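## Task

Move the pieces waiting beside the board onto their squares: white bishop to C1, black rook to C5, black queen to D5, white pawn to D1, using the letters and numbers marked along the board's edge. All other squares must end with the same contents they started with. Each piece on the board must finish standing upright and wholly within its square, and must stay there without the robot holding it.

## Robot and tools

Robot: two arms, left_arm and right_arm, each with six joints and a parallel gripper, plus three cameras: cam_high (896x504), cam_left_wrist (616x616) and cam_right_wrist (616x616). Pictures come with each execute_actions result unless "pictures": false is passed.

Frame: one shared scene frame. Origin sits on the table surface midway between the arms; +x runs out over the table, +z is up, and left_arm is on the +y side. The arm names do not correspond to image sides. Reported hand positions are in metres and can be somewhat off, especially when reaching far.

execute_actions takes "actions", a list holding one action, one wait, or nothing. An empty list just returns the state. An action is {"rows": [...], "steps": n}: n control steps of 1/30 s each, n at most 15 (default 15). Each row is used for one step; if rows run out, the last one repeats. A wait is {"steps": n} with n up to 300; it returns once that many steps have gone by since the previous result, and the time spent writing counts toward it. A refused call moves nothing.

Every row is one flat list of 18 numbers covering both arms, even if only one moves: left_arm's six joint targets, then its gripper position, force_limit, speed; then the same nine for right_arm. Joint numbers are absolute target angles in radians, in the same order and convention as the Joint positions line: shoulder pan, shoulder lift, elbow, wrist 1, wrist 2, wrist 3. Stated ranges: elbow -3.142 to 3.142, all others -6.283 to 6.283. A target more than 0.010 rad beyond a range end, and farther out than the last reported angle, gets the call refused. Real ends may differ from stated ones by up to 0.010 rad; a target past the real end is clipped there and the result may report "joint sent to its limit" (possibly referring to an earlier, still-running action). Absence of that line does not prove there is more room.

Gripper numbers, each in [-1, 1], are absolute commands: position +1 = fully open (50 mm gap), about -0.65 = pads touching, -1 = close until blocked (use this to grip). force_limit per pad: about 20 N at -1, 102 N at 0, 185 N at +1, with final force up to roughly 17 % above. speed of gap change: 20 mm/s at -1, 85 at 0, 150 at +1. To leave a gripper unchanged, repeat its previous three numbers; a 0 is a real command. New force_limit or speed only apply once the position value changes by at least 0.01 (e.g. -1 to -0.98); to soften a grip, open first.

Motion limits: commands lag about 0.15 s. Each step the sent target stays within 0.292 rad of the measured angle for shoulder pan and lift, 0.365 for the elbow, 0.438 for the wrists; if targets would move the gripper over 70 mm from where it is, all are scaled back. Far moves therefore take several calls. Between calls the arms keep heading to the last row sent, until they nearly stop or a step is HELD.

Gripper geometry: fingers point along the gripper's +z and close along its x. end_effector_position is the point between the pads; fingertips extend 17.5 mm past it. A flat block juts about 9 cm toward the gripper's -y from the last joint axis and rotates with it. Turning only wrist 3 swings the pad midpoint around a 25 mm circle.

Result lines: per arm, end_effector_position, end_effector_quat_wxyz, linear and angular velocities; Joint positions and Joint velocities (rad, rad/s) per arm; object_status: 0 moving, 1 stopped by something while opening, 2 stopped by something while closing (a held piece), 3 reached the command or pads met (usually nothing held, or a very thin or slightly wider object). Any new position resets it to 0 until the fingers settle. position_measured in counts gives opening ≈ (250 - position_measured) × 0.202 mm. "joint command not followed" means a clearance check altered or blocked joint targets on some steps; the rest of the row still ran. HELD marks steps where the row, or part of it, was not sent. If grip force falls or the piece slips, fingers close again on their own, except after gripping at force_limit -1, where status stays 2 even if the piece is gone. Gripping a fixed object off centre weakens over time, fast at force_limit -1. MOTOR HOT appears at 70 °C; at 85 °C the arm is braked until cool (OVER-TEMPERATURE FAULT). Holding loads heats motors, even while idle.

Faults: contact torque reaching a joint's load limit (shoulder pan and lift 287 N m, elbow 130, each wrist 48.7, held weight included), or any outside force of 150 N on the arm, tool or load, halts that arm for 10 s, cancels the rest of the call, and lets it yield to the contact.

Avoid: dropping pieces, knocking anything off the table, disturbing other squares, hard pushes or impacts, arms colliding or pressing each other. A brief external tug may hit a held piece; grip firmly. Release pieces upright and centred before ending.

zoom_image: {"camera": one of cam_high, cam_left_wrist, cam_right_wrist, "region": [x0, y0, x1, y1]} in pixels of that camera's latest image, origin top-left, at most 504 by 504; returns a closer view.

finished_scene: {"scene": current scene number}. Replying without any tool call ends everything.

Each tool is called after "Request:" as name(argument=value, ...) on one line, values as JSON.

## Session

Request:
execute_actions(actions=[])

Scene clock: 0.00 s of 5200.00 s.
left_arm: end_effector_position=(+0.6649, +0.5103, +0.3062) position_measured=3 object_status=3 end_effector_quat_wxyz=(-0.418, -0.438, +0.774, +0.186) end_effector_velocity=(-0.000, -0.000, -0.000) end_effector_angular_velocity=(+0.000, +0.001, -0.001) | right_arm: end_effector_position=(+0.3117, -0.5538, +0.1945) position_measured=3 object_status=3 end_effector_quat_wxyz=(-0.227, +0.347, +0.814, -0.407) end_effector_velocity=(+0.000, -0.000, +0.000) end_effector_angular_velocity=(-0.001, -0.001, -0.001)
Joint positions: left_arm=[ 2.593 -1.136  1.429 -0.962 -1.924 -2.772] | right_arm=[ 2.911 -1.715  2.446 -1.552 -2.257 -0.703]
Joint velocities: left_arm=[-0.     0.     0.     0.001  0.     0.001] | right_arm=[ 0.     0.    -0.001  0.    -0.     0.001]

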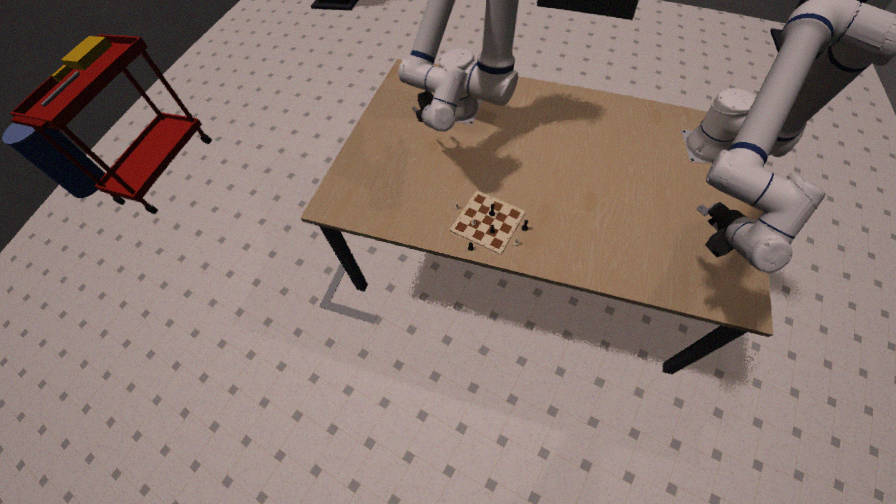

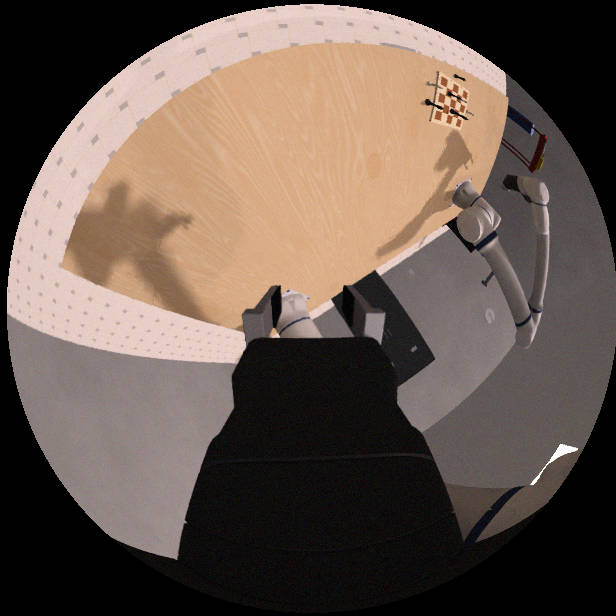

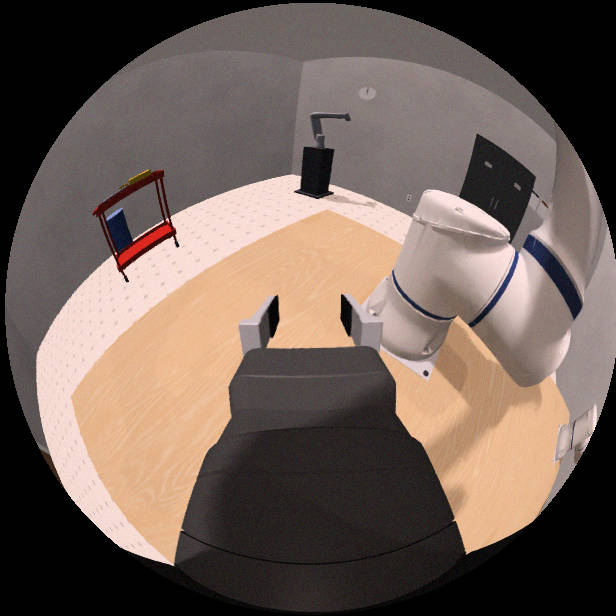

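Request:
execute_actions(actions=[{"rows":[[2.593,-1.136,1.429,-0.962,-1.924,-2.772,1,0,0,3.5,-1.4,1.8,-1.971,-1.571,-1.193,1,0.3,0]]}], pictures=false)

Request:
execute_actions(actions=[{"steps":60}])

Request:
zoom_image(camera="cam_right_wrist", region=[230,150,398,318])

Request:
zoom_image(camera="cam_high", region=[440,170,545,265])

Scene clock: 2.70 s of 5200.00 s.
left_arm: end_effector_position=(+0.6649, +0.5102, +0.3063) position_measured=3 object_status=3 end_effector_quat_wxyz=(-0.418, -0.438, +0.774, +0.186) end_effector_velocity=(+0.001, +0.000, -0.000) end_effector_angular_velocity=(+0.000, -0.000, +0.000) | right_arm: end_effector_position=(+0.4624, -0.4752, +0.1803) position_measured=3 object_status=3 end_effector_quat_wxyz=(-0.173, +0.283, +0.899, -0.285) end_effector_velocity=(+0.291, +0.216, +0.004) end_effector_angular_velocity=(+0.518, -0.342, +0.330)
Joint positions: left_arm=[ 2.593 -1.136  1.429 -0.962 -1.924 -2.772] | right_arm=[ 3.06  -1.585  2.259 -1.727 -2.033 -0.904]
Joint velocities: left_arm=[ 0.     0.001 -0.001 -0.     0.    -0.   ] | right_arm=[ 0.308  0.207 -0.384 -0.272  0.458 -0.321]
Steps of this call (steps 1 to 66: nothing new was sent; steps 67 to 81: all 15 steps of this action). Readings (joint positions | what the end effector reports):
67: left_arm=[2.593 -1.136 1.429 -0.962 -1.924 -2.772] | right_arm=[2.911 -1.715 2.445 -1.552 -2.257 -0.704] | left_arm position_measured=3 object_status=3 | right_arm position_measured=3 object_status=3
68: left_arm=[2.593 -1.136 1.429 -0.962 -1.924 -2.772] | right_arm=[2.920 -1.705 2.435 -1.565 -2.242 -0.718] | left_arm position_measured=3 object_status=3 | right_arm position_measured=3 object_status=3
70: left_arm=[2.593 -1.136 1.429 -0.962 -1.924 -2.772] | right_arm=[2.943 -1.682 2.405 -1.598 -2.208 -0.752] | left_arm position_measured=3 object_status=3 | right_arm position_measured=3 object_status=3
74: left_arm=[2.593 -1.136 1.429 -0.962 -1.924 -2.772] | right_arm=[2.986 -1.642 2.351 -1.652 -2.144 -0.815] | left_arm position_measured=3 object_status=3 | right_arm position_measured=3 object_status=3
81: the state above

Scene clock: 4.70 s of 5200.00 s.
left_arm: end_effector_position=(+0.6649, +0.5102, +0.3063) position_measured=3 object_status=3 end_effector_quat_wxyz=(-0.418, -0.438, +0.774, +0.186) end_effector_velocity=(+0.000, +0.001, -0.000) end_effector_angular_velocity=(-0.001, -0.000, +0.001) | right_arm: end_effector_position=(+0.6932, -0.0646, +0.2834) position_measured=3 object_status=3 end_effector_quat_wxyz=(+0.000, +0.003, +1.000, -0.000) end_effector_velocity=(+0.001, +0.001, +0.002) end_effector_angular_velocity=(+0.001, -0.002, +0.001)
Joint positions: left_arm=[ 2.593 -1.136  1.429 -0.962 -1.924 -2.772] | right_arm=[ 3.5   -1.4    1.8   -1.971 -1.571 -1.193]
Joint velocities: left_arm=[ 0.001 -0.     0.001 -0.001 -0.     0.001] | right_arm=[ 0.001 -0.    -0.002 -0.     0.    -0.001]
Steps of this call (steps 1 to 60: the robot went on to your last target). Readings (joint positions | what the end effector reports):
1: left_arm=[2.593 -1.136 1.429 -0.962 -1.924 -2.772] | right_arm=[3.070 -1.578 2.246 -1.736 -2.018 -0.914] | left_arm position_measured=3 object_status=3 | right_arm position_measured=3 object_status=3
2: left_arm=[2.593 -1.136 1.429 -0.962 -1.924 -2.772] | right_arm=[3.080 -1.572 2.233 -1.744 -2.002 -0.925] | left_arm position_measured=3 object_status=3 | right_arm position_measured=3 object_status=3
4: left_arm=[2.593 -1.136 1.429 -0.962 -1.924 -2.772] | right_arm=[3.101 -1.559 2.208 -1.761 -1.971 -0.944] | left_arm position_measured=3 object_status=3 | right_arm position_measured=3 object_status=3
8: left_arm=[2.593 -1.136 1.429 -0.962 -1.924 -2.772] | right_arm=[3.142 -1.537 2.156 -1.790 -1.916 -0.978] | left_arm position_measured=3 object_status=3 | right_arm position_measured=3 object_status=3
60: the state above
All arms were judged still, so your last target was given up. Only a new action makes them travel on or press farther. Fingers that are still opening or closing keep moving.

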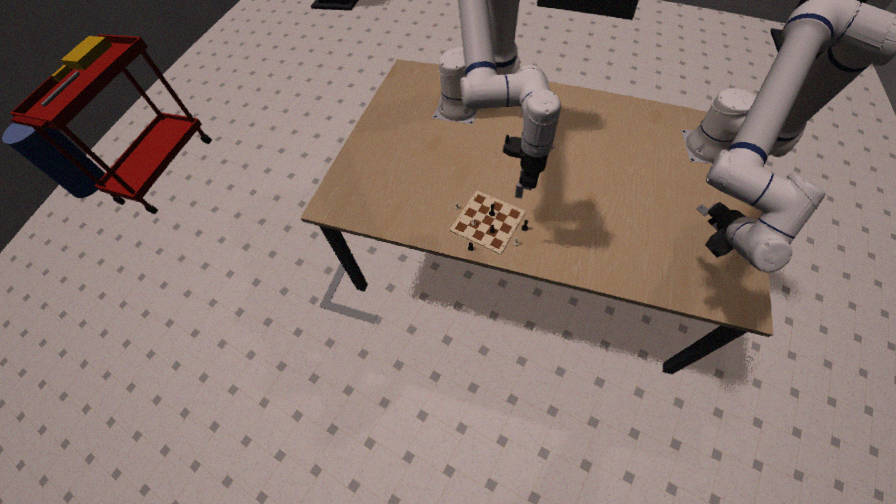

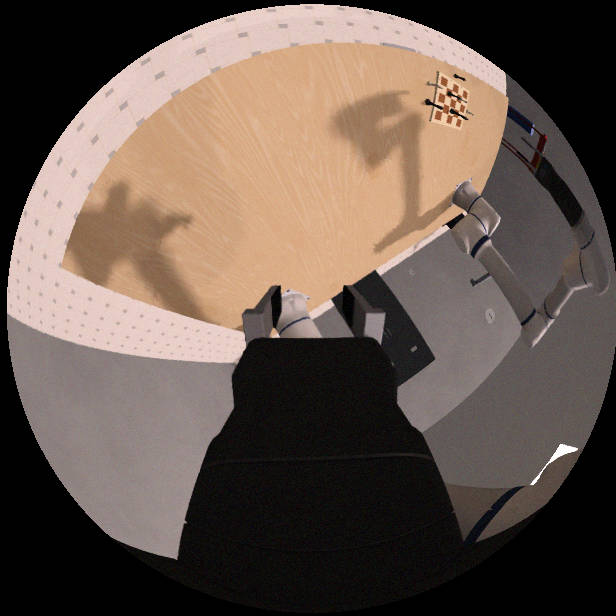

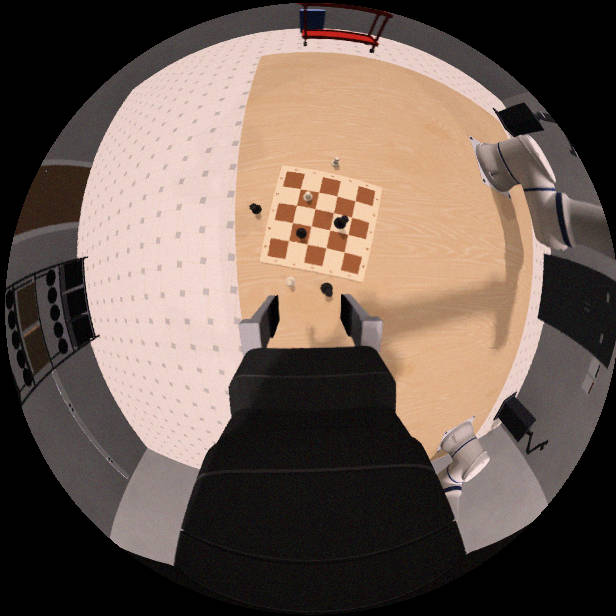

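Region (230, 150, 398, 318) of cam_right_wrist's 616x616 image, scaled by 3.000, with more detail than that image has.

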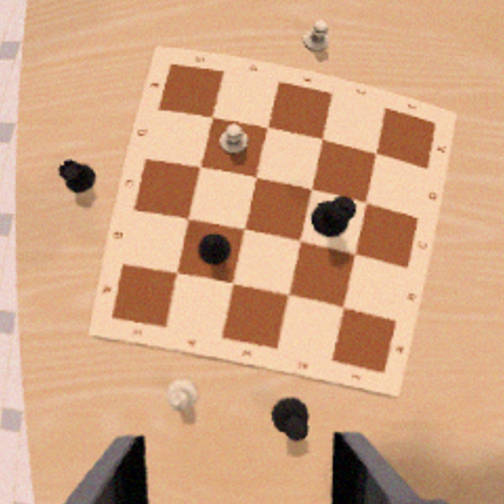

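Region (440, 170, 545, 265) of cam_high's 896x504 image, scaled by 4.800, with more detail than that image has; it fills the top 456 rows of this view, and the rest is white.

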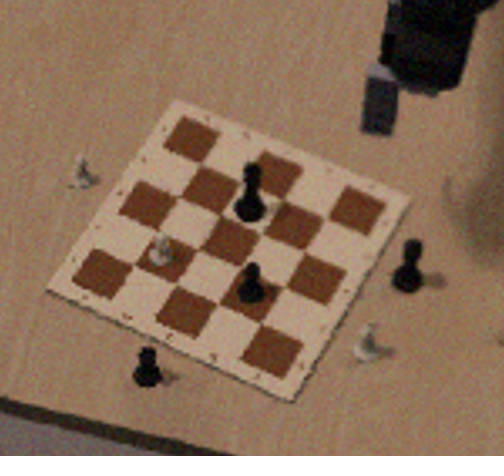

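Request:
execute_actions(actions=[{"rows":[[2.593,-1.136,1.429,-0.962,-1.924,-2.772,1,0,0,3.5611,-1.2561,1.9709,-2.2856,-1.571,-1.132,0.6,0.3,0]]}], pictures=false)

Request:
execute_actions(actions=[{"steps":20}])

Request:
zoom_image(camera="cam_right_wrist", region=[230,220,398,350])

Scene clock: 11.60 s of 5200.00 s.
left_arm: end_effector_position=(+0.6649, +0.5102, +0.3063) position_measured=3 object_status=3 end_effector_quat_wxyz=(-0.418, -0.438, +0.774, +0.186) end_effector_velocity=(+0.001, -0.000, +0.000) end_effector_angular_velocity=(-0.001, -0.002, -0.001) | right_arm: end_effector_position=(+0.6638, -0.0331, +0.1292) position_measured=63 object_status=3 end_effector_quat_wxyz=(+0.000, +0.003, +1.000, -0.000) end_effector_velocity=(-0.046, +0.023, -0.143) end_effector_angular_velocity=(+0.003, -0.005, -0.001)
Joint positions: left_arm=[ 2.593 -1.136  1.429 -0.962 -1.924 -2.772] | right_arm=[ 3.554 -1.273  1.951 -2.249 -1.571 -1.139]
Joint velocities: left_arm=[-0.     0.001 -0.002 -0.     0.     0.001] | right_arm=[ 0.054  0.125  0.147 -0.278  0.     0.055]
Steps of this call (steps 1 to 90: nothing new was sent; then 3.40 s passed at rest; steps 91 to 105: all 15 steps of this action). Readings (joint positions | what the end effector reports):
91: left_arm=[2.593 -1.136 1.429 -0.962 -1.924 -2.772] | right_arm=[3.500 -1.400 1.800 -1.971 -1.571 -1.193] | left_arm position_measured=3 object_status=3 | right_arm position_measured=6 object_status=0
92: left_arm=[2.593 -1.136 1.429 -0.962 -1.924 -2.772] | right_arm=[3.503 -1.393 1.807 -1.988 -1.571 -1.190] | left_arm position_measured=3 object_status=3 | right_arm position_measured=20 object_status=0
94: left_arm=[2.593 -1.136 1.429 -0.962 -1.924 -2.772] | right_arm=[3.512 -1.371 1.834 -2.032 -1.571 -1.181] | left_arm position_measured=3 object_status=3 | right_arm position_measured=48 object_status=0
98: left_arm=[2.593 -1.136 1.429 -0.962 -1.924 -2.772] | right_arm=[3.529 -1.332 1.880 -2.119 -1.571 -1.164] | left_arm position_measured=3 object_status=3 | right_arm position_measured=63 object_status=0
105: the state above

Scene clock: 12.27 s of 5200.00 s.
left_arm: end_effector_position=(+0.6649, +0.5102, +0.3063) position_measured=3 object_status=3 end_effector_quat_wxyz=(-0.418, -0.438, +0.774, +0.186) end_effector_velocity=(+0.000, +0.001, -0.001) end_effector_angular_velocity=(+0.000, +0.001, +0.001) | right_arm: end_effector_position=(+0.6573, -0.0305, +0.1103) position_measured=63 object_status=3 end_effector_quat_wxyz=(+0.000, +0.003, +1.000, -0.000) end_effector_velocity=(-0.000, +0.000, -0.000) end_effector_angular_velocity=(+0.001, -0.000, -0.002)
Joint positions: left_arm=[ 2.593 -1.136  1.429 -0.962 -1.924 -2.772] | right_arm=[ 3.561 -1.256  1.971 -2.285 -1.571 -1.132]
Joint velocities: left_arm=[ 0.002  0.001 -0.    -0.     0.     0.   ] | right_arm=[ 0.     0.     0.001 -0.002  0.001  0.002]
Steps of this call (steps 1 to 20: the robot went on to your last target). Readings (joint positions | what the end effector reports):
1: left_arm=[2.593 -1.136 1.429 -0.962 -1.924 -2.772] | right_arm=[3.556 -1.269 1.956 -2.258 -1.571 -1.137] | left_arm position_measured=3 object_status=3 | right_arm position_measured=63 object_status=3
2: left_arm=[2.593 -1.136 1.429 -0.962 -1.924 -2.772] | right_arm=[3.557 -1.266 1.959 -2.264 -1.571 -1.136] | left_arm position_measured=3 object_status=3 | right_arm position_measured=63 object_status=3
4: left_arm=[2.593 -1.136 1.429 -0.962 -1.924 -2.772] | right_arm=[3.559 -1.262 1.964 -2.273 -1.571 -1.135] | left_arm position_measured=3 object_status=3 | right_arm position_measured=63 object_status=3
8: left_arm=[2.593 -1.136 1.429 -0.962 -1.924 -2.772] | right_arm=[3.560 -1.258 1.968 -2.281 -1.571 -1.133] | left_arm position_measured=3 object_status=3 | right_arm position_measured=63 object_status=3
20: the state above

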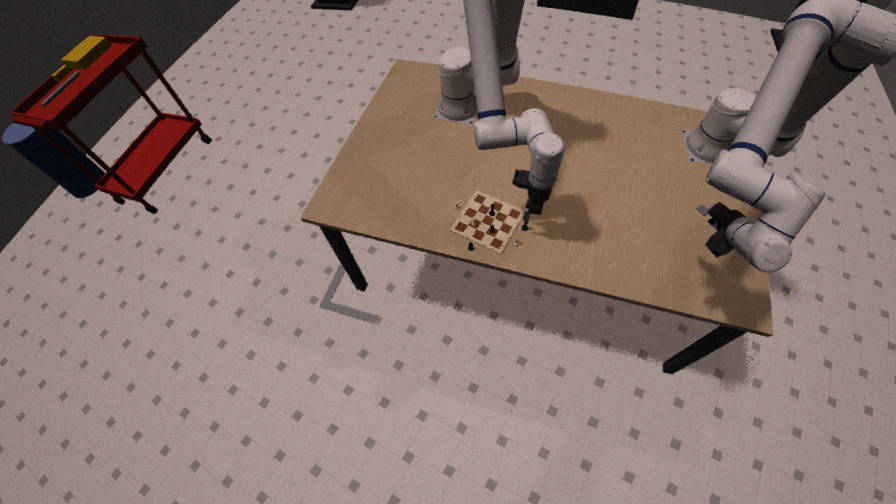

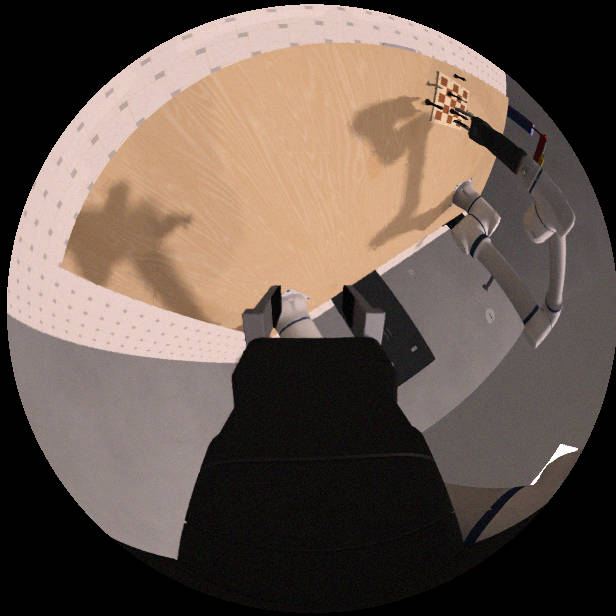

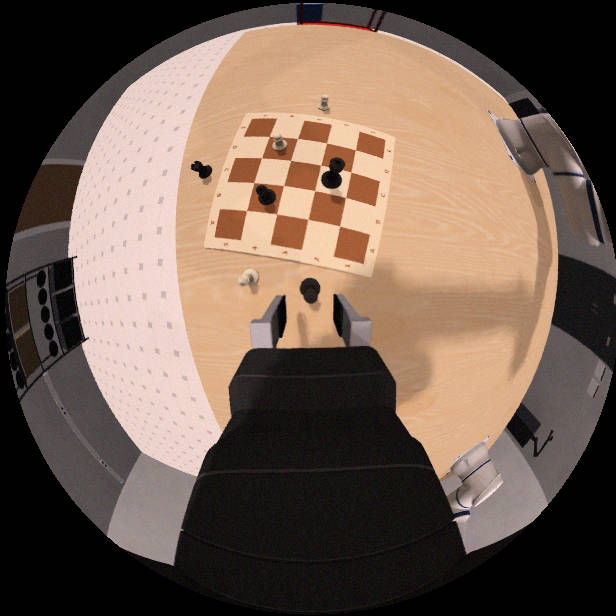

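Region (230, 220, 398, 350) of cam_right_wrist's 616x616 image, scaled by 3.000, with more detail than that image has; it fills the top 390 rows of this view, and the rest is white.

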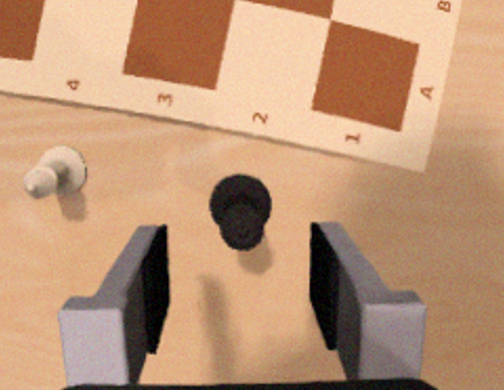

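Request:
execute_actions(actions=[{"rows":[[2.593,-1.136,1.429,-0.962,-1.924,-2.772,1,0,0,3.5611,-1.1591,2.0117,-2.4234,-1.571,-1.132,0.6,0.3,0]]}], pictures=false)

Request:
execute_actions(actions=[{"rows":[[2.593,-1.136,1.429,-0.962,-1.924,-2.772,1,0,0,3.5611,-1.1591,2.0117,-2.4234,-1.571,-1.132,-1,0.3,0]]}], pictures=false)

Request:
execute_actions(actions=[{"rows":[[2.593,-1.136,1.429,-0.962,-1.924,-2.772,1,0,0,3.5611,-1.2561,1.9709,-2.2856,-1.571,-1.132,-1,0.3,0]]}], pictures=false)

Request:
execute_actions(actions=[{"rows":[[2.593,-1.136,1.429,-0.962,-1.924,-2.772,1,0,0,3.2748,-1.2969,2.0286,-2.3025,-1.571,-1.418,-1,0.3,0]]}], pictures=false)

Request:
execute_actions(actions=[{"steps":15}], pictures=false)

Request:
execute_actions(actions=[{"rows":[[2.593,-1.136,1.429,-0.962,-1.924,-2.772,1,0,0,3.2748,-1.2048,2.0675,-2.4335,-1.571,-1.418,-1,0.3,0]]}])

Request:
zoom_image(camera="cam_right_wrist", region=[200,200,420,370])

Scene clock: 20.97 s of 5200.00 s.
left_arm: end_effector_position=(+0.6649, +0.5102, +0.3063) position_measured=3 object_status=3 end_effector_quat_wxyz=(-0.418, -0.438, +0.774, +0.186) end_effector_velocity=(-0.000, +0.000, -0.001) end_effector_angular_velocity=(+0.001, +0.001, +0.001) | right_arm: end_effector_position=(+0.6576, -0.0303, +0.0358) position_measured=63 object_status=3 end_effector_quat_wxyz=(+0.000, +0.003, +1.000, -0.000) end_effector_velocity=(-0.000, -0.000, -0.018) end_effector_angular_velocity=(+0.000, -0.001, -0.001)
Joint positions: left_arm=[ 2.593 -1.136  1.429 -0.962 -1.924 -2.772] | right_arm=[ 3.561 -1.162  2.01  -2.419 -1.571 -1.132]
Joint velocities: left_arm=[ 0.     0.     0.001 -0.001 -0.    -0.001] | right_arm=[-0.     0.023  0.009 -0.033 -0.     0.001]
Steps of this call (steps 1 to 15: the robot went on to your last target; steps 16 to 90: nothing new was sent; then 5.20 s passed at rest; steps 91 to 105: all 15 steps of this action). Readings (joint positions | what the end effector reports):
91: left_arm=[2.593 -1.136 1.429 -0.962 -1.924 -2.772] | right_arm=[3.561 -1.256 1.971 -2.286 -1.571 -1.132] | left_arm position_measured=3 object_status=3 | right_arm position_measured=63 object_status=3
92: left_arm=[2.593 -1.136 1.429 -0.962 -1.924 -2.772] | right_arm=[3.561 -1.246 1.974 -2.302 -1.571 -1.132] | left_arm position_measured=3 object_status=3 | right_arm position_measured=63 object_status=3
94: left_arm=[2.593 -1.136 1.429 -0.962 -1.924 -2.772] | right_arm=[3.561 -1.211 1.991 -2.348 -1.571 -1.132] | left_arm position_measured=3 object_status=3 | right_arm position_measured=63 object_status=3
98: left_arm=[2.593 -1.136 1.429 -0.962 -1.924 -2.772] | right_arm=[3.561 -1.178 2.004 -2.397 -1.571 -1.132] | left_arm position_measured=3 object_status=3 | right_arm position_measured=63 object_status=3
105: the state above

Scene clock: 21.47 s of 5200.00 s.
left_arm: end_effector_position=(+0.6649, +0.5102, +0.3063) position_measured=3 object_status=3 end_effector_quat_wxyz=(-0.418, -0.438, +0.774, +0.186) end_effector_velocity=(-0.000, -0.000, +0.001) end_effector_angular_velocity=(-0.000, -0.001, -0.001) | right_arm: end_effector_position=(+0.6574, -0.0304, +0.0334) position_measured=191 object_status=0 end_effector_quat_wxyz=(+0.000, +0.003, +1.000, -0.000) end_effector_velocity=(+0.000, +0.000, -0.001) end_effector_angular_velocity=(-0.000, +0.001, -0.000)
Joint positions: left_arm=[ 2.593 -1.136  1.429 -0.962 -1.924 -2.772] | right_arm=[ 3.561 -1.159  2.012 -2.423 -1.571 -1.132]
Joint velocities: left_arm=[-0.001 -0.001  0.    -0.     0.    -0.   ] | right_arm=[-0.     0.002 -0.    -0.001  0.    -0.   ]
Steps of this call (steps 1 to 15: all 15 steps of this action). Readings (joint positions | what the end effector reports):
1: left_arm=[2.593 -1.136 1.429 -0.962 -1.924 -2.772] | right_arm=[3.561 -1.161 2.011 -2.420 -1.571 -1.132] | left_arm position_measured=3 object_status=3 | right_arm position_measured=66 object_status=0
2: left_arm=[2.593 -1.136 1.429 -0.962 -1.924 -2.772] | right_arm=[3.561 -1.161 2.011 -2.421 -1.571 -1.132] | left_arm position_measured=3 object_status=3 | right_arm position_measured=80 object_status=0
4: left_arm=[2.593 -1.136 1.429 -0.962 -1.924 -2.772] | right_arm=[3.561 -1.160 2.011 -2.422 -1.571 -1.132] | left_arm position_measured=3 object_status=3 | right_arm position_measured=108 object_status=0
8: left_arm=[2.593 -1.136 1.429 -0.962 -1.924 -2.772] | right_arm=[3.561 -1.159 2.012 -2.423 -1.571 -1.132] | left_arm position_measured=3 object_status=3 | right_arm position_measured=164 object_status=0
15: the state above

Scene clock: 21.97 s of 5200.00 s.
left_arm: end_effector_position=(+0.6649, +0.5102, +0.3063) position_measured=3 object_status=3 end_effector_quat_wxyz=(-0.418, -0.438, +0.774, +0.186) end_effector_velocity=(+0.000, +0.001, -0.001) end_effector_angular_velocity=(-0.001, +0.001, +0.001) | right_arm: end_effector_position=(+0.6573, -0.0304, +0.1077) position_measured=191 object_status=2 end_effector_quat_wxyz=(-0.000, +0.003, +1.000, -0.000) end_effector_velocity=(-0.000, +0.000, +0.020) end_effector_angular_velocity=(+0.001, -0.002, -0.000)
Joint positions: left_arm=[ 2.593 -1.136  1.429 -0.962 -1.924 -2.772] | right_arm=[ 3.561 -1.253  1.972 -2.29  -1.571 -1.132]
Joint velocities: left_arm=[ 0.002  0.001  0.001 -0.    -0.001  0.001] | right_arm=[ 0.    -0.024 -0.011  0.033 -0.     0.   ]
Steps of this call (steps 1 to 15: all 15 steps of this action). Readings (joint positions | what the end effector reports):
1: left_arm=[2.593 -1.136 1.429 -0.962 -1.924 -2.772] | right_arm=[3.561 -1.159 2.012 -2.423 -1.571 -1.132] | left_arm position_measured=3 object_status=3 | right_arm position_measured=191 object_status=2
2: left_arm=[2.593 -1.136 1.429 -0.962 -1.924 -2.772] | right_arm=[3.561 -1.169 2.009 -2.408 -1.571 -1.132] | left_arm position_measured=3 object_status=3 | right_arm position_measured=191 object_status=2
4: left_arm=[2.593 -1.136 1.429 -0.962 -1.924 -2.772] | right_arm=[3.561 -1.204 1.992 -2.361 -1.571 -1.132] | left_arm position_measured=3 object_status=3 | right_arm position_measured=191 object_status=2
8: left_arm=[2.593 -1.136 1.429 -0.962 -1.924 -2.772] | right_arm=[3.561 -1.237 1.979 -2.312 -1.571 -1.132] | left_arm position_measured=3 object_status=3 | right_arm position_measured=191 object_status=2
15: the state above

Scene clock: 22.47 s of 5200.00 s.
left_arm: end_effector_position=(+0.6649, +0.5102, +0.3063) position_measured=3 object_status=3 end_effector_quat_wxyz=(-0.418, -0.438, +0.774, +0.186) end_effector_velocity=(+0.000, -0.000, +0.000) end_effector_angular_velocity=(+0.002, -0.000, +0.001) | right_arm: end_effector_position=(+0.7259, -0.1862, +0.1100) position_measured=191 object_status=2 end_effector_quat_wxyz=(+0.000, +0.003, +1.000, -0.000) end_effector_velocity=(+0.089, -0.285, +0.004) end_effector_angular_velocity=(+0.001, -0.003, -0.006)
Joint positions: left_arm=[ 2.593 -1.136  1.429 -0.962 -1.924 -2.772] | right_arm=[ 3.328 -1.289  2.018 -2.3   -1.571 -1.365]
Joint velocities: left_arm=[ 0.     0.    -0.002  0.001  0.    -0.002] | right_arm=[-0.415 -0.063  0.08  -0.02   0.    -0.409]
Steps of this call (steps 1 to 15: all 15 steps of this action). Readings (joint positions | what the end effector reports):
1: left_arm=[2.593 -1.136 1.429 -0.962 -1.924 -2.772] | right_arm=[3.561 -1.254 1.972 -2.289 -1.571 -1.132] | left_arm position_measured=3 object_status=3 | right_arm position_measured=191 object_status=2
2: left_arm=[2.593 -1.136 1.429 -0.962 -1.924 -2.772] | right_arm=[3.551 -1.256 1.974 -2.289 -1.571 -1.143] | left_arm position_measured=3 object_status=3 | right_arm position_measured=191 object_status=2
4: left_arm=[2.593 -1.136 1.429 -0.962 -1.924 -2.772] | right_arm=[3.514 -1.261 1.981 -2.291 -1.571 -1.179] | left_arm position_measured=3 object_status=3 | right_arm position_measured=191 object_status=2
8: left_arm=[2.593 -1.136 1.429 -0.962 -1.924 -2.772] | right_arm=[3.446 -1.271 1.994 -2.294 -1.571 -1.247] | left_arm position_measured=3 object_status=3 | right_arm position_measured=191 object_status=2
15: the state above

Scene clock: 22.97 s of 5200.00 s.
left_arm: end_effector_position=(+0.6649, +0.5102, +0.3063) position_measured=3 object_status=3 end_effector_quat_wxyz=(-0.418, -0.438, +0.774, +0.186) end_effector_velocity=(-0.000, -0.001, -0.001) end_effector_angular_velocity=(+0.001, +0.002, -0.001) | right_arm: end_effector_position=(+0.7358, -0.2219, +0.1103) position_measured=191 object_status=2 end_effector_quat_wxyz=(+0.000, +0.003, +1.000, -0.000) end_effector_velocity=(+0.001, -0.006, +0.000) end_effector_angular_velocity=(+0.000, -0.000, -0.001)
Joint positions: left_arm=[ 2.593 -1.136  1.429 -0.962 -1.924 -2.772] | right_arm=[ 3.276 -1.297  2.028 -2.302 -1.571 -1.417]
Joint velocities: left_arm=[-0.001  0.002  0.    -0.     0.    -0.   ] | right_arm=[-0.008 -0.001  0.002 -0.     0.    -0.007]
Steps of this call (steps 1 to 15: the robot went on to your last target). Readings (joint positions | what the end effector reports):
1: left_arm=[2.593 -1.136 1.429 -0.962 -1.924 -2.772] | right_arm=[3.315 -1.291 2.020 -2.301 -1.571 -1.377] | left_arm position_measured=3 object_status=3 | right_arm position_measured=191 object_status=2
2: left_arm=[2.593 -1.136 1.429 -0.962 -1.924 -2.772] | right_arm=[3.306 -1.292 2.022 -2.301 -1.571 -1.386] | left_arm position_measured=3 object_status=3 | right_arm position_measured=191 object_status=2
4: left_arm=[2.593 -1.136 1.429 -0.962 -1.924 -2.772] | right_arm=[3.294 -1.294 2.025 -2.302 -1.571 -1.399] | left_arm position_measured=3 object_status=3 | right_arm position_measured=191 object_status=2
8: left_arm=[2.593 -1.136 1.429 -0.962 -1.924 -2.772] | right_arm=[3.282 -1.296 2.027 -2.302 -1.571 -1.411] | left_arm position_measured=3 object_status=3 | right_arm position_measured=191 object_status=2
15: the state above

Scene clock: 23.47 s of 5200.00 s.
left_arm: end_effector_position=(+0.6649, +0.5102, +0.3063) position_measured=3 object_status=3 end_effector_quat_wxyz=(-0.418, -0.438, +0.774, +0.186) end_effector_velocity=(+0.000, +0.001, +0.002) end_effector_angular_velocity=(-0.000, -0.002, +0.002) | right_arm: end_effector_position=(+0.7364, -0.2225, +0.0424) position_measured=191 object_status=2 end_effector_quat_wxyz=(+0.000, +0.003, +1.000, -0.000) end_effector_velocity=(-0.001, -0.001, -0.016) end_effector_angular_velocity=(-0.001, -0.000, -0.000)
Joint positions: left_arm=[ 2.593 -1.136  1.429 -0.962 -1.924 -2.772] | right_arm=[ 3.275 -1.208  2.066 -2.43  -1.571 -1.418]
Joint velocities: left_arm=[ 0.002 -0.001 -0.001  0.001 -0.    -0.001] | right_arm=[-0.     0.021  0.009 -0.03  -0.001 -0.   ]
Steps of this call (steps 1 to 15: all 15 steps of this action). Readings (joint positions | what the end effector reports):
1: left_arm=[2.593 -1.136 1.429 -0.962 -1.924 -2.772] | right_arm=[3.276 -1.297 2.029 -2.303 -1.571 -1.417] | left_arm position_measured=3 object_status=3 | right_arm position_measured=191 object_status=2
2: left_arm=[2.593 -1.136 1.429 -0.962 -1.924 -2.772] | right_arm=[3.276 -1.287 2.032 -2.319 -1.571 -1.417] | left_arm position_measured=3 object_status=3 | right_arm position_measured=191 object_status=2
4: left_arm=[2.593 -1.136 1.429 -0.962 -1.924 -2.772] | right_arm=[3.275 -1.252 2.049 -2.365 -1.571 -1.418] | left_arm position_measured=3 object_status=3 | right_arm position_measured=191 object_status=2
8: left_arm=[2.593 -1.136 1.429 -0.962 -1.924 -2.772] | right_arm=[3.275 -1.222 2.060 -2.409 -1.571 -1.418] | left_arm position_measured=3 object_status=3 | right_arm position_measured=191 object_status=2
15: the state above

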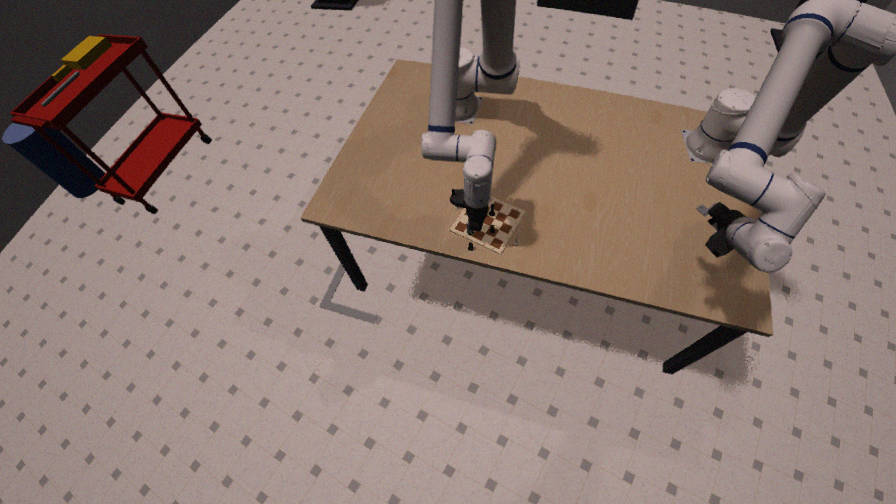

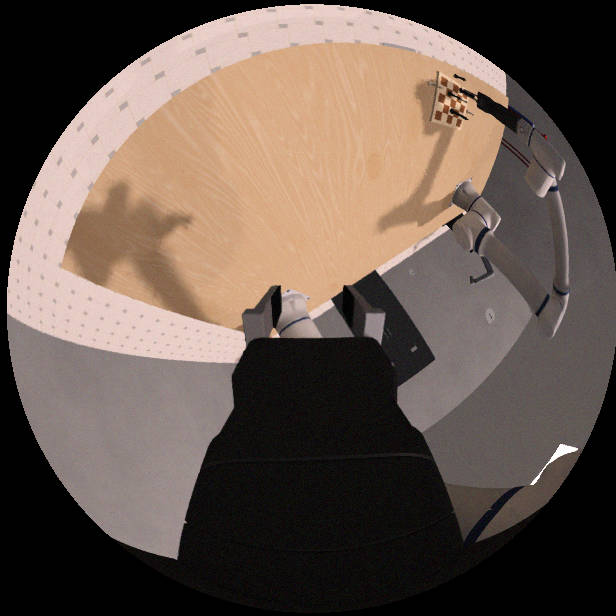

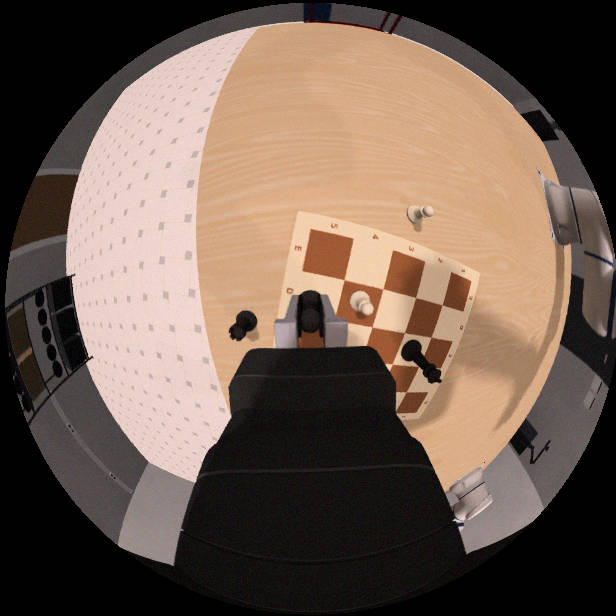

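Region (200, 200, 420, 370) of cam_right_wrist's 616x616 image, scaled by 2.291, with more detail than that image has; it fills the top 389 rows of this view, and the rest is white.

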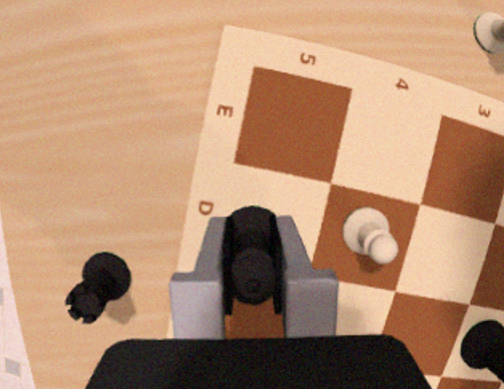

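Request:
execute_actions(actions=[{"rows":[[2.593,-1.136,1.429,-0.962,-1.924,-2.772,1,0,0,3.2658,-1.2181,2.0886,-2.4413,-1.571,-1.427,-1,0.3,0]],"steps":10}], pictures=false)

Request:
execute_actions(actions=[{"rows":[[2.593,-1.136,1.429,-0.962,-1.924,-2.772,1,0,0,3.2658,-1.214,2.09,-2.4468,-1.571,-1.427,-1,0.3,0]],"steps":10}], pictures=false)

Request:
execute_actions(actions=[{"rows":[[2.593,-1.136,1.429,-0.962,-1.924,-2.772,1,0,0,3.2658,-1.214,2.09,-2.4468,-1.571,-1.427,0.1,0.3,0]],"steps":10}], pictures=false)

Request:
execute_actions(actions=[{"rows":[[2.593,-1.136,1.429,-0.962,-1.924,-2.772,1,0,0,3.2658,-1.3118,2.0493,-2.3083,-1.571,-1.427,0.1,0.3,0]]}], pictures=false)

Request:
execute_actions(actions=[{"rows":[[2.593,-1.136,1.429,-0.962,-1.924,-2.772,1,0,0,3.2932,-1.204,1.8945,-2.2613,-1.571,-1.4,0.6,0.3,0]]}], pictures=false)

Request:
execute_actions(actions=[{"steps":10}])

Request:
zoom_image(camera="cam_right_wrist", region=[250,220,418,350])

Scene clock: 32.20 s of 5200.00 s.
left_arm: end_effector_position=(+0.6649, +0.5102, +0.3063) position_measured=3 object_status=3 end_effector_quat_wxyz=(-0.418, -0.438, +0.774, +0.186) end_effector_velocity=(+0.001, -0.001, -0.000) end_effector_angular_velocity=(-0.002, -0.000, -0.001) | right_arm: end_effector_position=(+0.7287, -0.2294, +0.0402) position_measured=191 object_status=2 end_effector_quat_wxyz=(-0.000, +0.003, +1.000, -0.000) end_effector_velocity=(-0.008, -0.006, -0.000) end_effector_angular_velocity=(-0.000, +0.000, +0.000)
Joint positions: left_arm=[ 2.593 -1.136  1.429 -0.962 -1.924 -2.772] | right_arm=[ 3.267 -1.217  2.086 -2.44  -1.571 -1.426]
Joint velocities: left_arm=[-0.     0.002 -0.002 -0.    -0.     0.001] | right_arm=[-0.007 -0.011  0.018 -0.006 -0.    -0.007]
Steps of this call (steps 1 to 15: the robot went on to your last target; steps 16 to 90: nothing new was sent; then 5.40 s passed at rest; steps 91 to 100: all 10 steps of this action). Readings (joint positions | what the end effector reports):
91: left_arm=[2.593 -1.136 1.429 -0.962 -1.924 -2.772] | right_arm=[3.275 -1.205 2.068 -2.434 -1.571 -1.418] | left_arm position_measured=3 object_status=3 | right_arm position_measured=191 object_status=2
92: left_arm=[2.593 -1.136 1.429 -0.962 -1.924 -2.772] | right_arm=[3.273 -1.207 2.071 -2.435 -1.571 -1.419] | left_arm position_measured=3 object_status=3 | right_arm position_measured=191 object_status=2
94: left_arm=[2.593 -1.136 1.429 -0.962 -1.924 -2.772] | right_arm=[3.270 -1.211 2.078 -2.437 -1.571 -1.423] | left_arm position_measured=3 object_status=3 | right_arm position_measured=191 object_status=2
98: left_arm=[2.593 -1.136 1.429 -0.962 -1.924 -2.772] | right_arm=[3.267 -1.216 2.085 -2.440 -1.571 -1.425] | left_arm position_measured=3 object_status=3 | right_arm position_measured=191 object_status=2
100: the state above

Scene clock: 32.53 s of 5200.00 s.
left_arm: end_effector_position=(+0.6649, +0.5102, +0.3063) position_measured=3 object_status=3 end_effector_quat_wxyz=(-0.418, -0.438, +0.774, +0.186) end_effector_velocity=(+0.000, +0.000, -0.001) end_effector_angular_velocity=(+0.000, +0.001, -0.000) | right_arm: end_effector_position=(+0.7281, -0.2301, +0.0380) position_measured=191 object_status=2 end_effector_quat_wxyz=(+0.000, +0.003, +1.000, -0.000) end_effector_velocity=(-0.001, -0.001, -0.004) end_effector_angular_velocity=(+0.000, +0.002, -0.000)
Joint positions: left_arm=[ 2.593 -1.136  1.429 -0.962 -1.924 -2.772] | right_arm=[ 3.266 -1.215  2.089 -2.446 -1.571 -1.427]
Joint velocities: left_arm=[ 0.     0.001 -0.     0.     0.     0.   ] | right_arm=[-0.001  0.004  0.003 -0.005  0.    -0.001]
Steps of this call (steps 1 to 10: all 10 steps of this action). Readings (joint positions | what the end effector reports):
1: left_arm=[2.593 -1.136 1.429 -0.962 -1.924 -2.772] | right_arm=[3.267 -1.217 2.087 -2.441 -1.571 -1.426] | left_arm position_measured=3 object_status=3 | right_arm position_measured=191 object_status=2
2: left_arm=[2.593 -1.136 1.429 -0.962 -1.924 -2.772] | right_arm=[3.266 -1.217 2.087 -2.442 -1.571 -1.426] | left_arm position_measured=3 object_status=3 | right_arm position_measured=191 object_status=2
4: left_arm=[2.593 -1.136 1.429 -0.962 -1.924 -2.772] | right_arm=[3.266 -1.216 2.089 -2.444 -1.571 -1.427] | left_arm position_measured=3 object_status=3 | right_arm position_measured=191 object_status=2
8: left_arm=[2.593 -1.136 1.429 -0.962 -1.924 -2.772] | right_arm=[3.266 -1.215 2.089 -2.446 -1.571 -1.427] | left_arm position_measured=3 object_status=3 | right_arm position_measured=191 object_status=2
10: the state above

Scene clock: 32.87 s of 5200.00 s.
left_arm: end_effector_position=(+0.6649, +0.5102, +0.3063) position_measured=3 object_status=3 end_effector_quat_wxyz=(-0.418, -0.438, +0.774, +0.186) end_effector_velocity=(-0.001, +0.001, -0.001) end_effector_angular_velocity=(+0.000, +0.003, +0.001) | right_arm: end_effector_position=(+0.7276, -0.2303, +0.0371) position_measured=138 object_status=0 end_effector_quat_wxyz=(-0.000, +0.003, +1.000, -0.000) end_effector_velocity=(+0.002, +0.000, +0.002) end_effector_angular_velocity=(-0.000, -0.004, +0.000)
Joint positions: left_arm=[ 2.593 -1.136  1.429 -0.962 -1.924 -2.772] | right_arm=[ 3.266 -1.214  2.09  -2.447 -1.571 -1.427]
Joint velocities: left_arm=[ 0.001  0.001  0.002  0.    -0.001  0.   ] | right_arm=[ 0.    -0.001 -0.002 -0.001 -0.001 -0.   ]
Steps of this call (steps 1 to 10: all 10 steps of this action). Readings (joint positions | what the end effector reports):
1: left_arm=[2.593 -1.136 1.429 -0.962 -1.924 -2.772] | right_arm=[3.266 -1.215 2.090 -2.446 -1.571 -1.427] | left_arm position_measured=3 object_status=3 | right_arm position_measured=188 object_status=0
2: left_arm=[2.593 -1.136 1.429 -0.962 -1.924 -2.772] | right_arm=[3.266 -1.214 2.090 -2.446 -1.571 -1.427] | left_arm position_measured=3 object_status=3 | right_arm position_measured=174 object_status=0
4: left_arm=[2.593 -1.136 1.429 -0.962 -1.924 -2.772] | right_arm=[3.266 -1.214 2.091 -2.446 -1.571 -1.427] | left_arm position_measured=3 object_status=3 | right_arm position_measured=147 object_status=0
8: left_arm=[2.593 -1.136 1.429 -0.962 -1.924 -2.772] | right_arm=[3.266 -1.214 2.090 -2.447 -1.571 -1.427] | left_arm position_measured=3 object_status=3 | right_arm position_measured=138 object_status=0
10: the state above

Scene clock: 33.37 s of 5200.00 s.
left_arm: end_effector_position=(+0.6649, +0.5102, +0.3063) position_measured=3 object_status=3 end_effector_quat_wxyz=(-0.418, -0.438, +0.774, +0.186) end_effector_velocity=(+0.001, +0.000, -0.000) end_effector_angular_velocity=(+0.000, -0.001, +0.000) | right_arm: end_effector_position=(+0.7277, -0.2302, +0.1079) position_measured=138 object_status=3 end_effector_quat_wxyz=(-0.000, +0.003, +1.000, -0.000) end_effector_velocity=(-0.001, -0.000, +0.018) end_effector_angular_velocity=(+0.000, -0.001, +0.000)
Joint positions: left_arm=[ 2.593 -1.136  1.429 -0.962 -1.924 -2.772] | right_arm=[ 3.266 -1.309  2.051 -2.313 -1.571 -1.427]
Joint velocities: left_arm=[ 0.001  0.001 -0.001 -0.     0.    -0.   ] | right_arm=[ 0.    -0.024 -0.01   0.033  0.     0.   ]
Steps of this call (steps 1 to 15: all 15 steps of this action). Readings (joint positions | what the end effector reports):
1: left_arm=[2.593 -1.136 1.429 -0.962 -1.924 -2.772] | right_arm=[3.266 -1.214 2.090 -2.447 -1.571 -1.427] | left_arm position_measured=3 object_status=3 | right_arm position_measured=138 object_status=3
2: left_arm=[2.593 -1.136 1.429 -0.962 -1.924 -2.772] | right_arm=[3.266 -1.224 2.087 -2.431 -1.571 -1.427] | left_arm position_measured=3 object_status=3 | right_arm position_measured=138 object_status=3
4: left_arm=[2.593 -1.136 1.429 -0.962 -1.924 -2.772] | right_arm=[3.266 -1.260 2.070 -2.383 -1.571 -1.427] | left_arm position_measured=3 object_status=3 | right_arm position_measured=138 object_status=3
8: left_arm=[2.593 -1.136 1.429 -0.962 -1.924 -2.772] | right_arm=[3.266 -1.293 2.057 -2.335 -1.571 -1.427] | left_arm position_measured=3 object_status=3 | right_arm position_measured=138 object_status=3
15: the state above

Scene clock: 33.87 s of 5200.00 s.
left_arm: end_effector_position=(+0.6649, +0.5102, +0.3063) position_measured=3 object_status=3 end_effector_quat_wxyz=(-0.418, -0.438, +0.774, +0.186) end_effector_velocity=(+0.000, +0.000, -0.001) end_effector_angular_velocity=(-0.000, +0.001, -0.000) | right_arm: end_effector_position=(+0.7970, -0.1999, +0.1102) position_measured=63 object_status=3 end_effector_quat_wxyz=(+0.000, +0.003, +1.000, -0.000) end_effector_velocity=(+0.018, +0.009, -0.001) end_effector_angular_velocity=(+0.000, +0.001, +0.000)
Joint positions: left_arm=[ 2.593 -1.136  1.429 -0.962 -1.924 -2.772] | right_arm=[ 3.292 -1.208  1.9   -2.263 -1.571 -1.401]
Joint velocities: left_arm=[ 0.     0.001  0.    -0.     0.     0.001] | right_arm=[ 0.007  0.029 -0.041  0.013  0.     0.007]
Steps of this call (steps 1 to 15: all 15 steps of this action). Readings (joint positions | what the end effector reports):
1: left_arm=[2.593 -1.136 1.429 -0.962 -1.924 -2.772] | right_arm=[3.266 -1.309 2.050 -2.311 -1.571 -1.427] | left_arm position_measured=3 object_status=3 | right_arm position_measured=134 object_status=0
2: left_arm=[2.593 -1.136 1.429 -0.962 -1.924 -2.772] | right_arm=[3.268 -1.301 2.037 -2.306 -1.571 -1.425] | left_arm position_measured=3 object_status=3 | right_arm position_measured=120 object_status=0
4: left_arm=[2.593 -1.136 1.429 -0.962 -1.924 -2.772] | right_arm=[3.277 -1.265 1.983 -2.290 -1.571 -1.416] | left_arm position_measured=3 object_status=3 | right_arm position_measured=92 object_status=0
8: left_arm=[2.593 -1.136 1.429 -0.962 -1.924 -2.772] | right_arm=[3.288 -1.226 1.926 -2.271 -1.571 -1.406] | left_arm position_measured=3 object_status=3 | right_arm position_measured=63 object_status=0
15: the state above

Scene clock: 34.20 s of 5200.00 s.
left_arm: end_effector_position=(+0.6649, +0.5102, +0.3063) position_measured=3 object_status=3 end_effector_quat_wxyz=(-0.418, -0.438, +0.774, +0.186) end_effector_velocity=(-0.001, -0.001, -0.000) end_effector_angular_velocity=(+0.001, +0.000, -0.002) | right_arm: end_effector_position=(+0.7992, -0.1989, +0.1101) position_measured=63 object_status=3 end_effector_quat_wxyz=(+0.000, +0.003, +1.000, -0.000) end_effector_velocity=(+0.003, +0.001, +0.001) end_effector_angular_velocity=(+0.000, -0.003, +0.001)
Joint positions: left_arm=[ 2.593 -1.136  1.429 -0.962 -1.924 -2.772] | right_arm=[ 3.293 -1.204  1.895 -2.261 -1.571 -1.4  ]
Joint velocities: left_arm=[-0.003 -0.001  0.001 -0.     0.    -0.   ] | right_arm=[ 0.001  0.002 -0.005  0.001 -0.    -0.   ]
Steps of this call (steps 1 to 10: the robot went on to your last target). Readings (joint positions | what the end effector reports):
1: left_arm=[2.593 -1.136 1.429 -0.962 -1.924 -2.772] | right_arm=[3.292 -1.207 1.899 -2.263 -1.571 -1.401] | left_arm position_measured=3 object_status=3 | right_arm position_measured=63 object_status=3
2: left_arm=[2.593 -1.136 1.429 -0.962 -1.924 -2.772] | right_arm=[3.293 -1.206 1.898 -2.262 -1.571 -1.401] | left_arm position_measured=3 object_status=3 | right_arm position_measured=63 object_status=3
4: left_arm=[2.593 -1.136 1.429 -0.962 -1.924 -2.772] | right_arm=[3.293 -1.205 1.896 -2.262 -1.571 -1.400] | left_arm position_measured=3 object_status=3 | right_arm position_measured=63 object_status=3
8: left_arm=[2.593 -1.136 1.429 -0.962 -1.924 -2.772] | right_arm=[3.293 -1.204 1.895 -2.262 -1.571 -1.400] | left_arm position_measured=3 object_status=3 | right_arm position_measured=63 object_status=3
10: the state above

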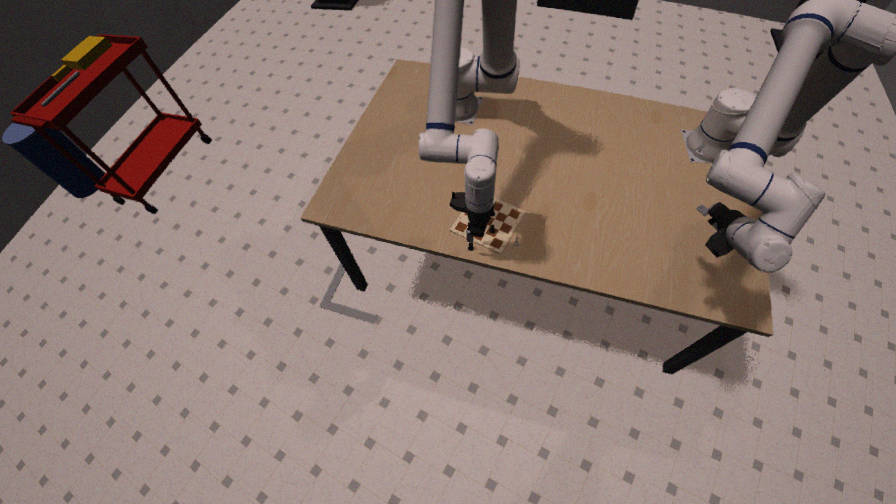

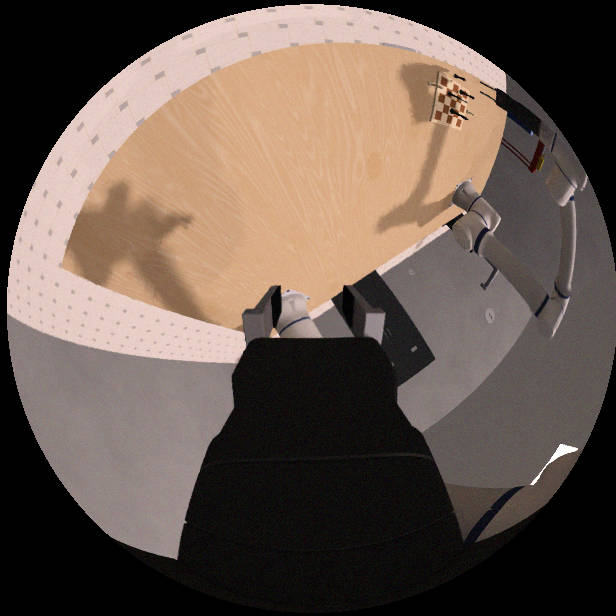

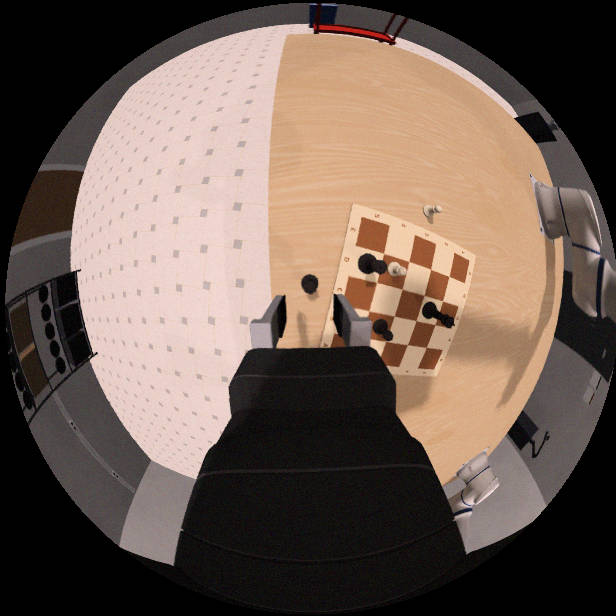

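Region (250, 220, 418, 350) of cam_right_wrist's 616x616 image, scaled by 3.000, with more detail than that image has; it fills the top 390 rows of this view, and the rest is white.

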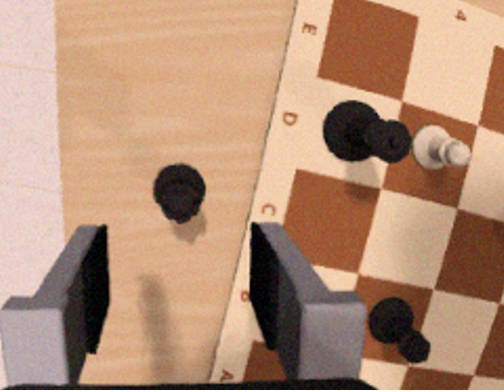

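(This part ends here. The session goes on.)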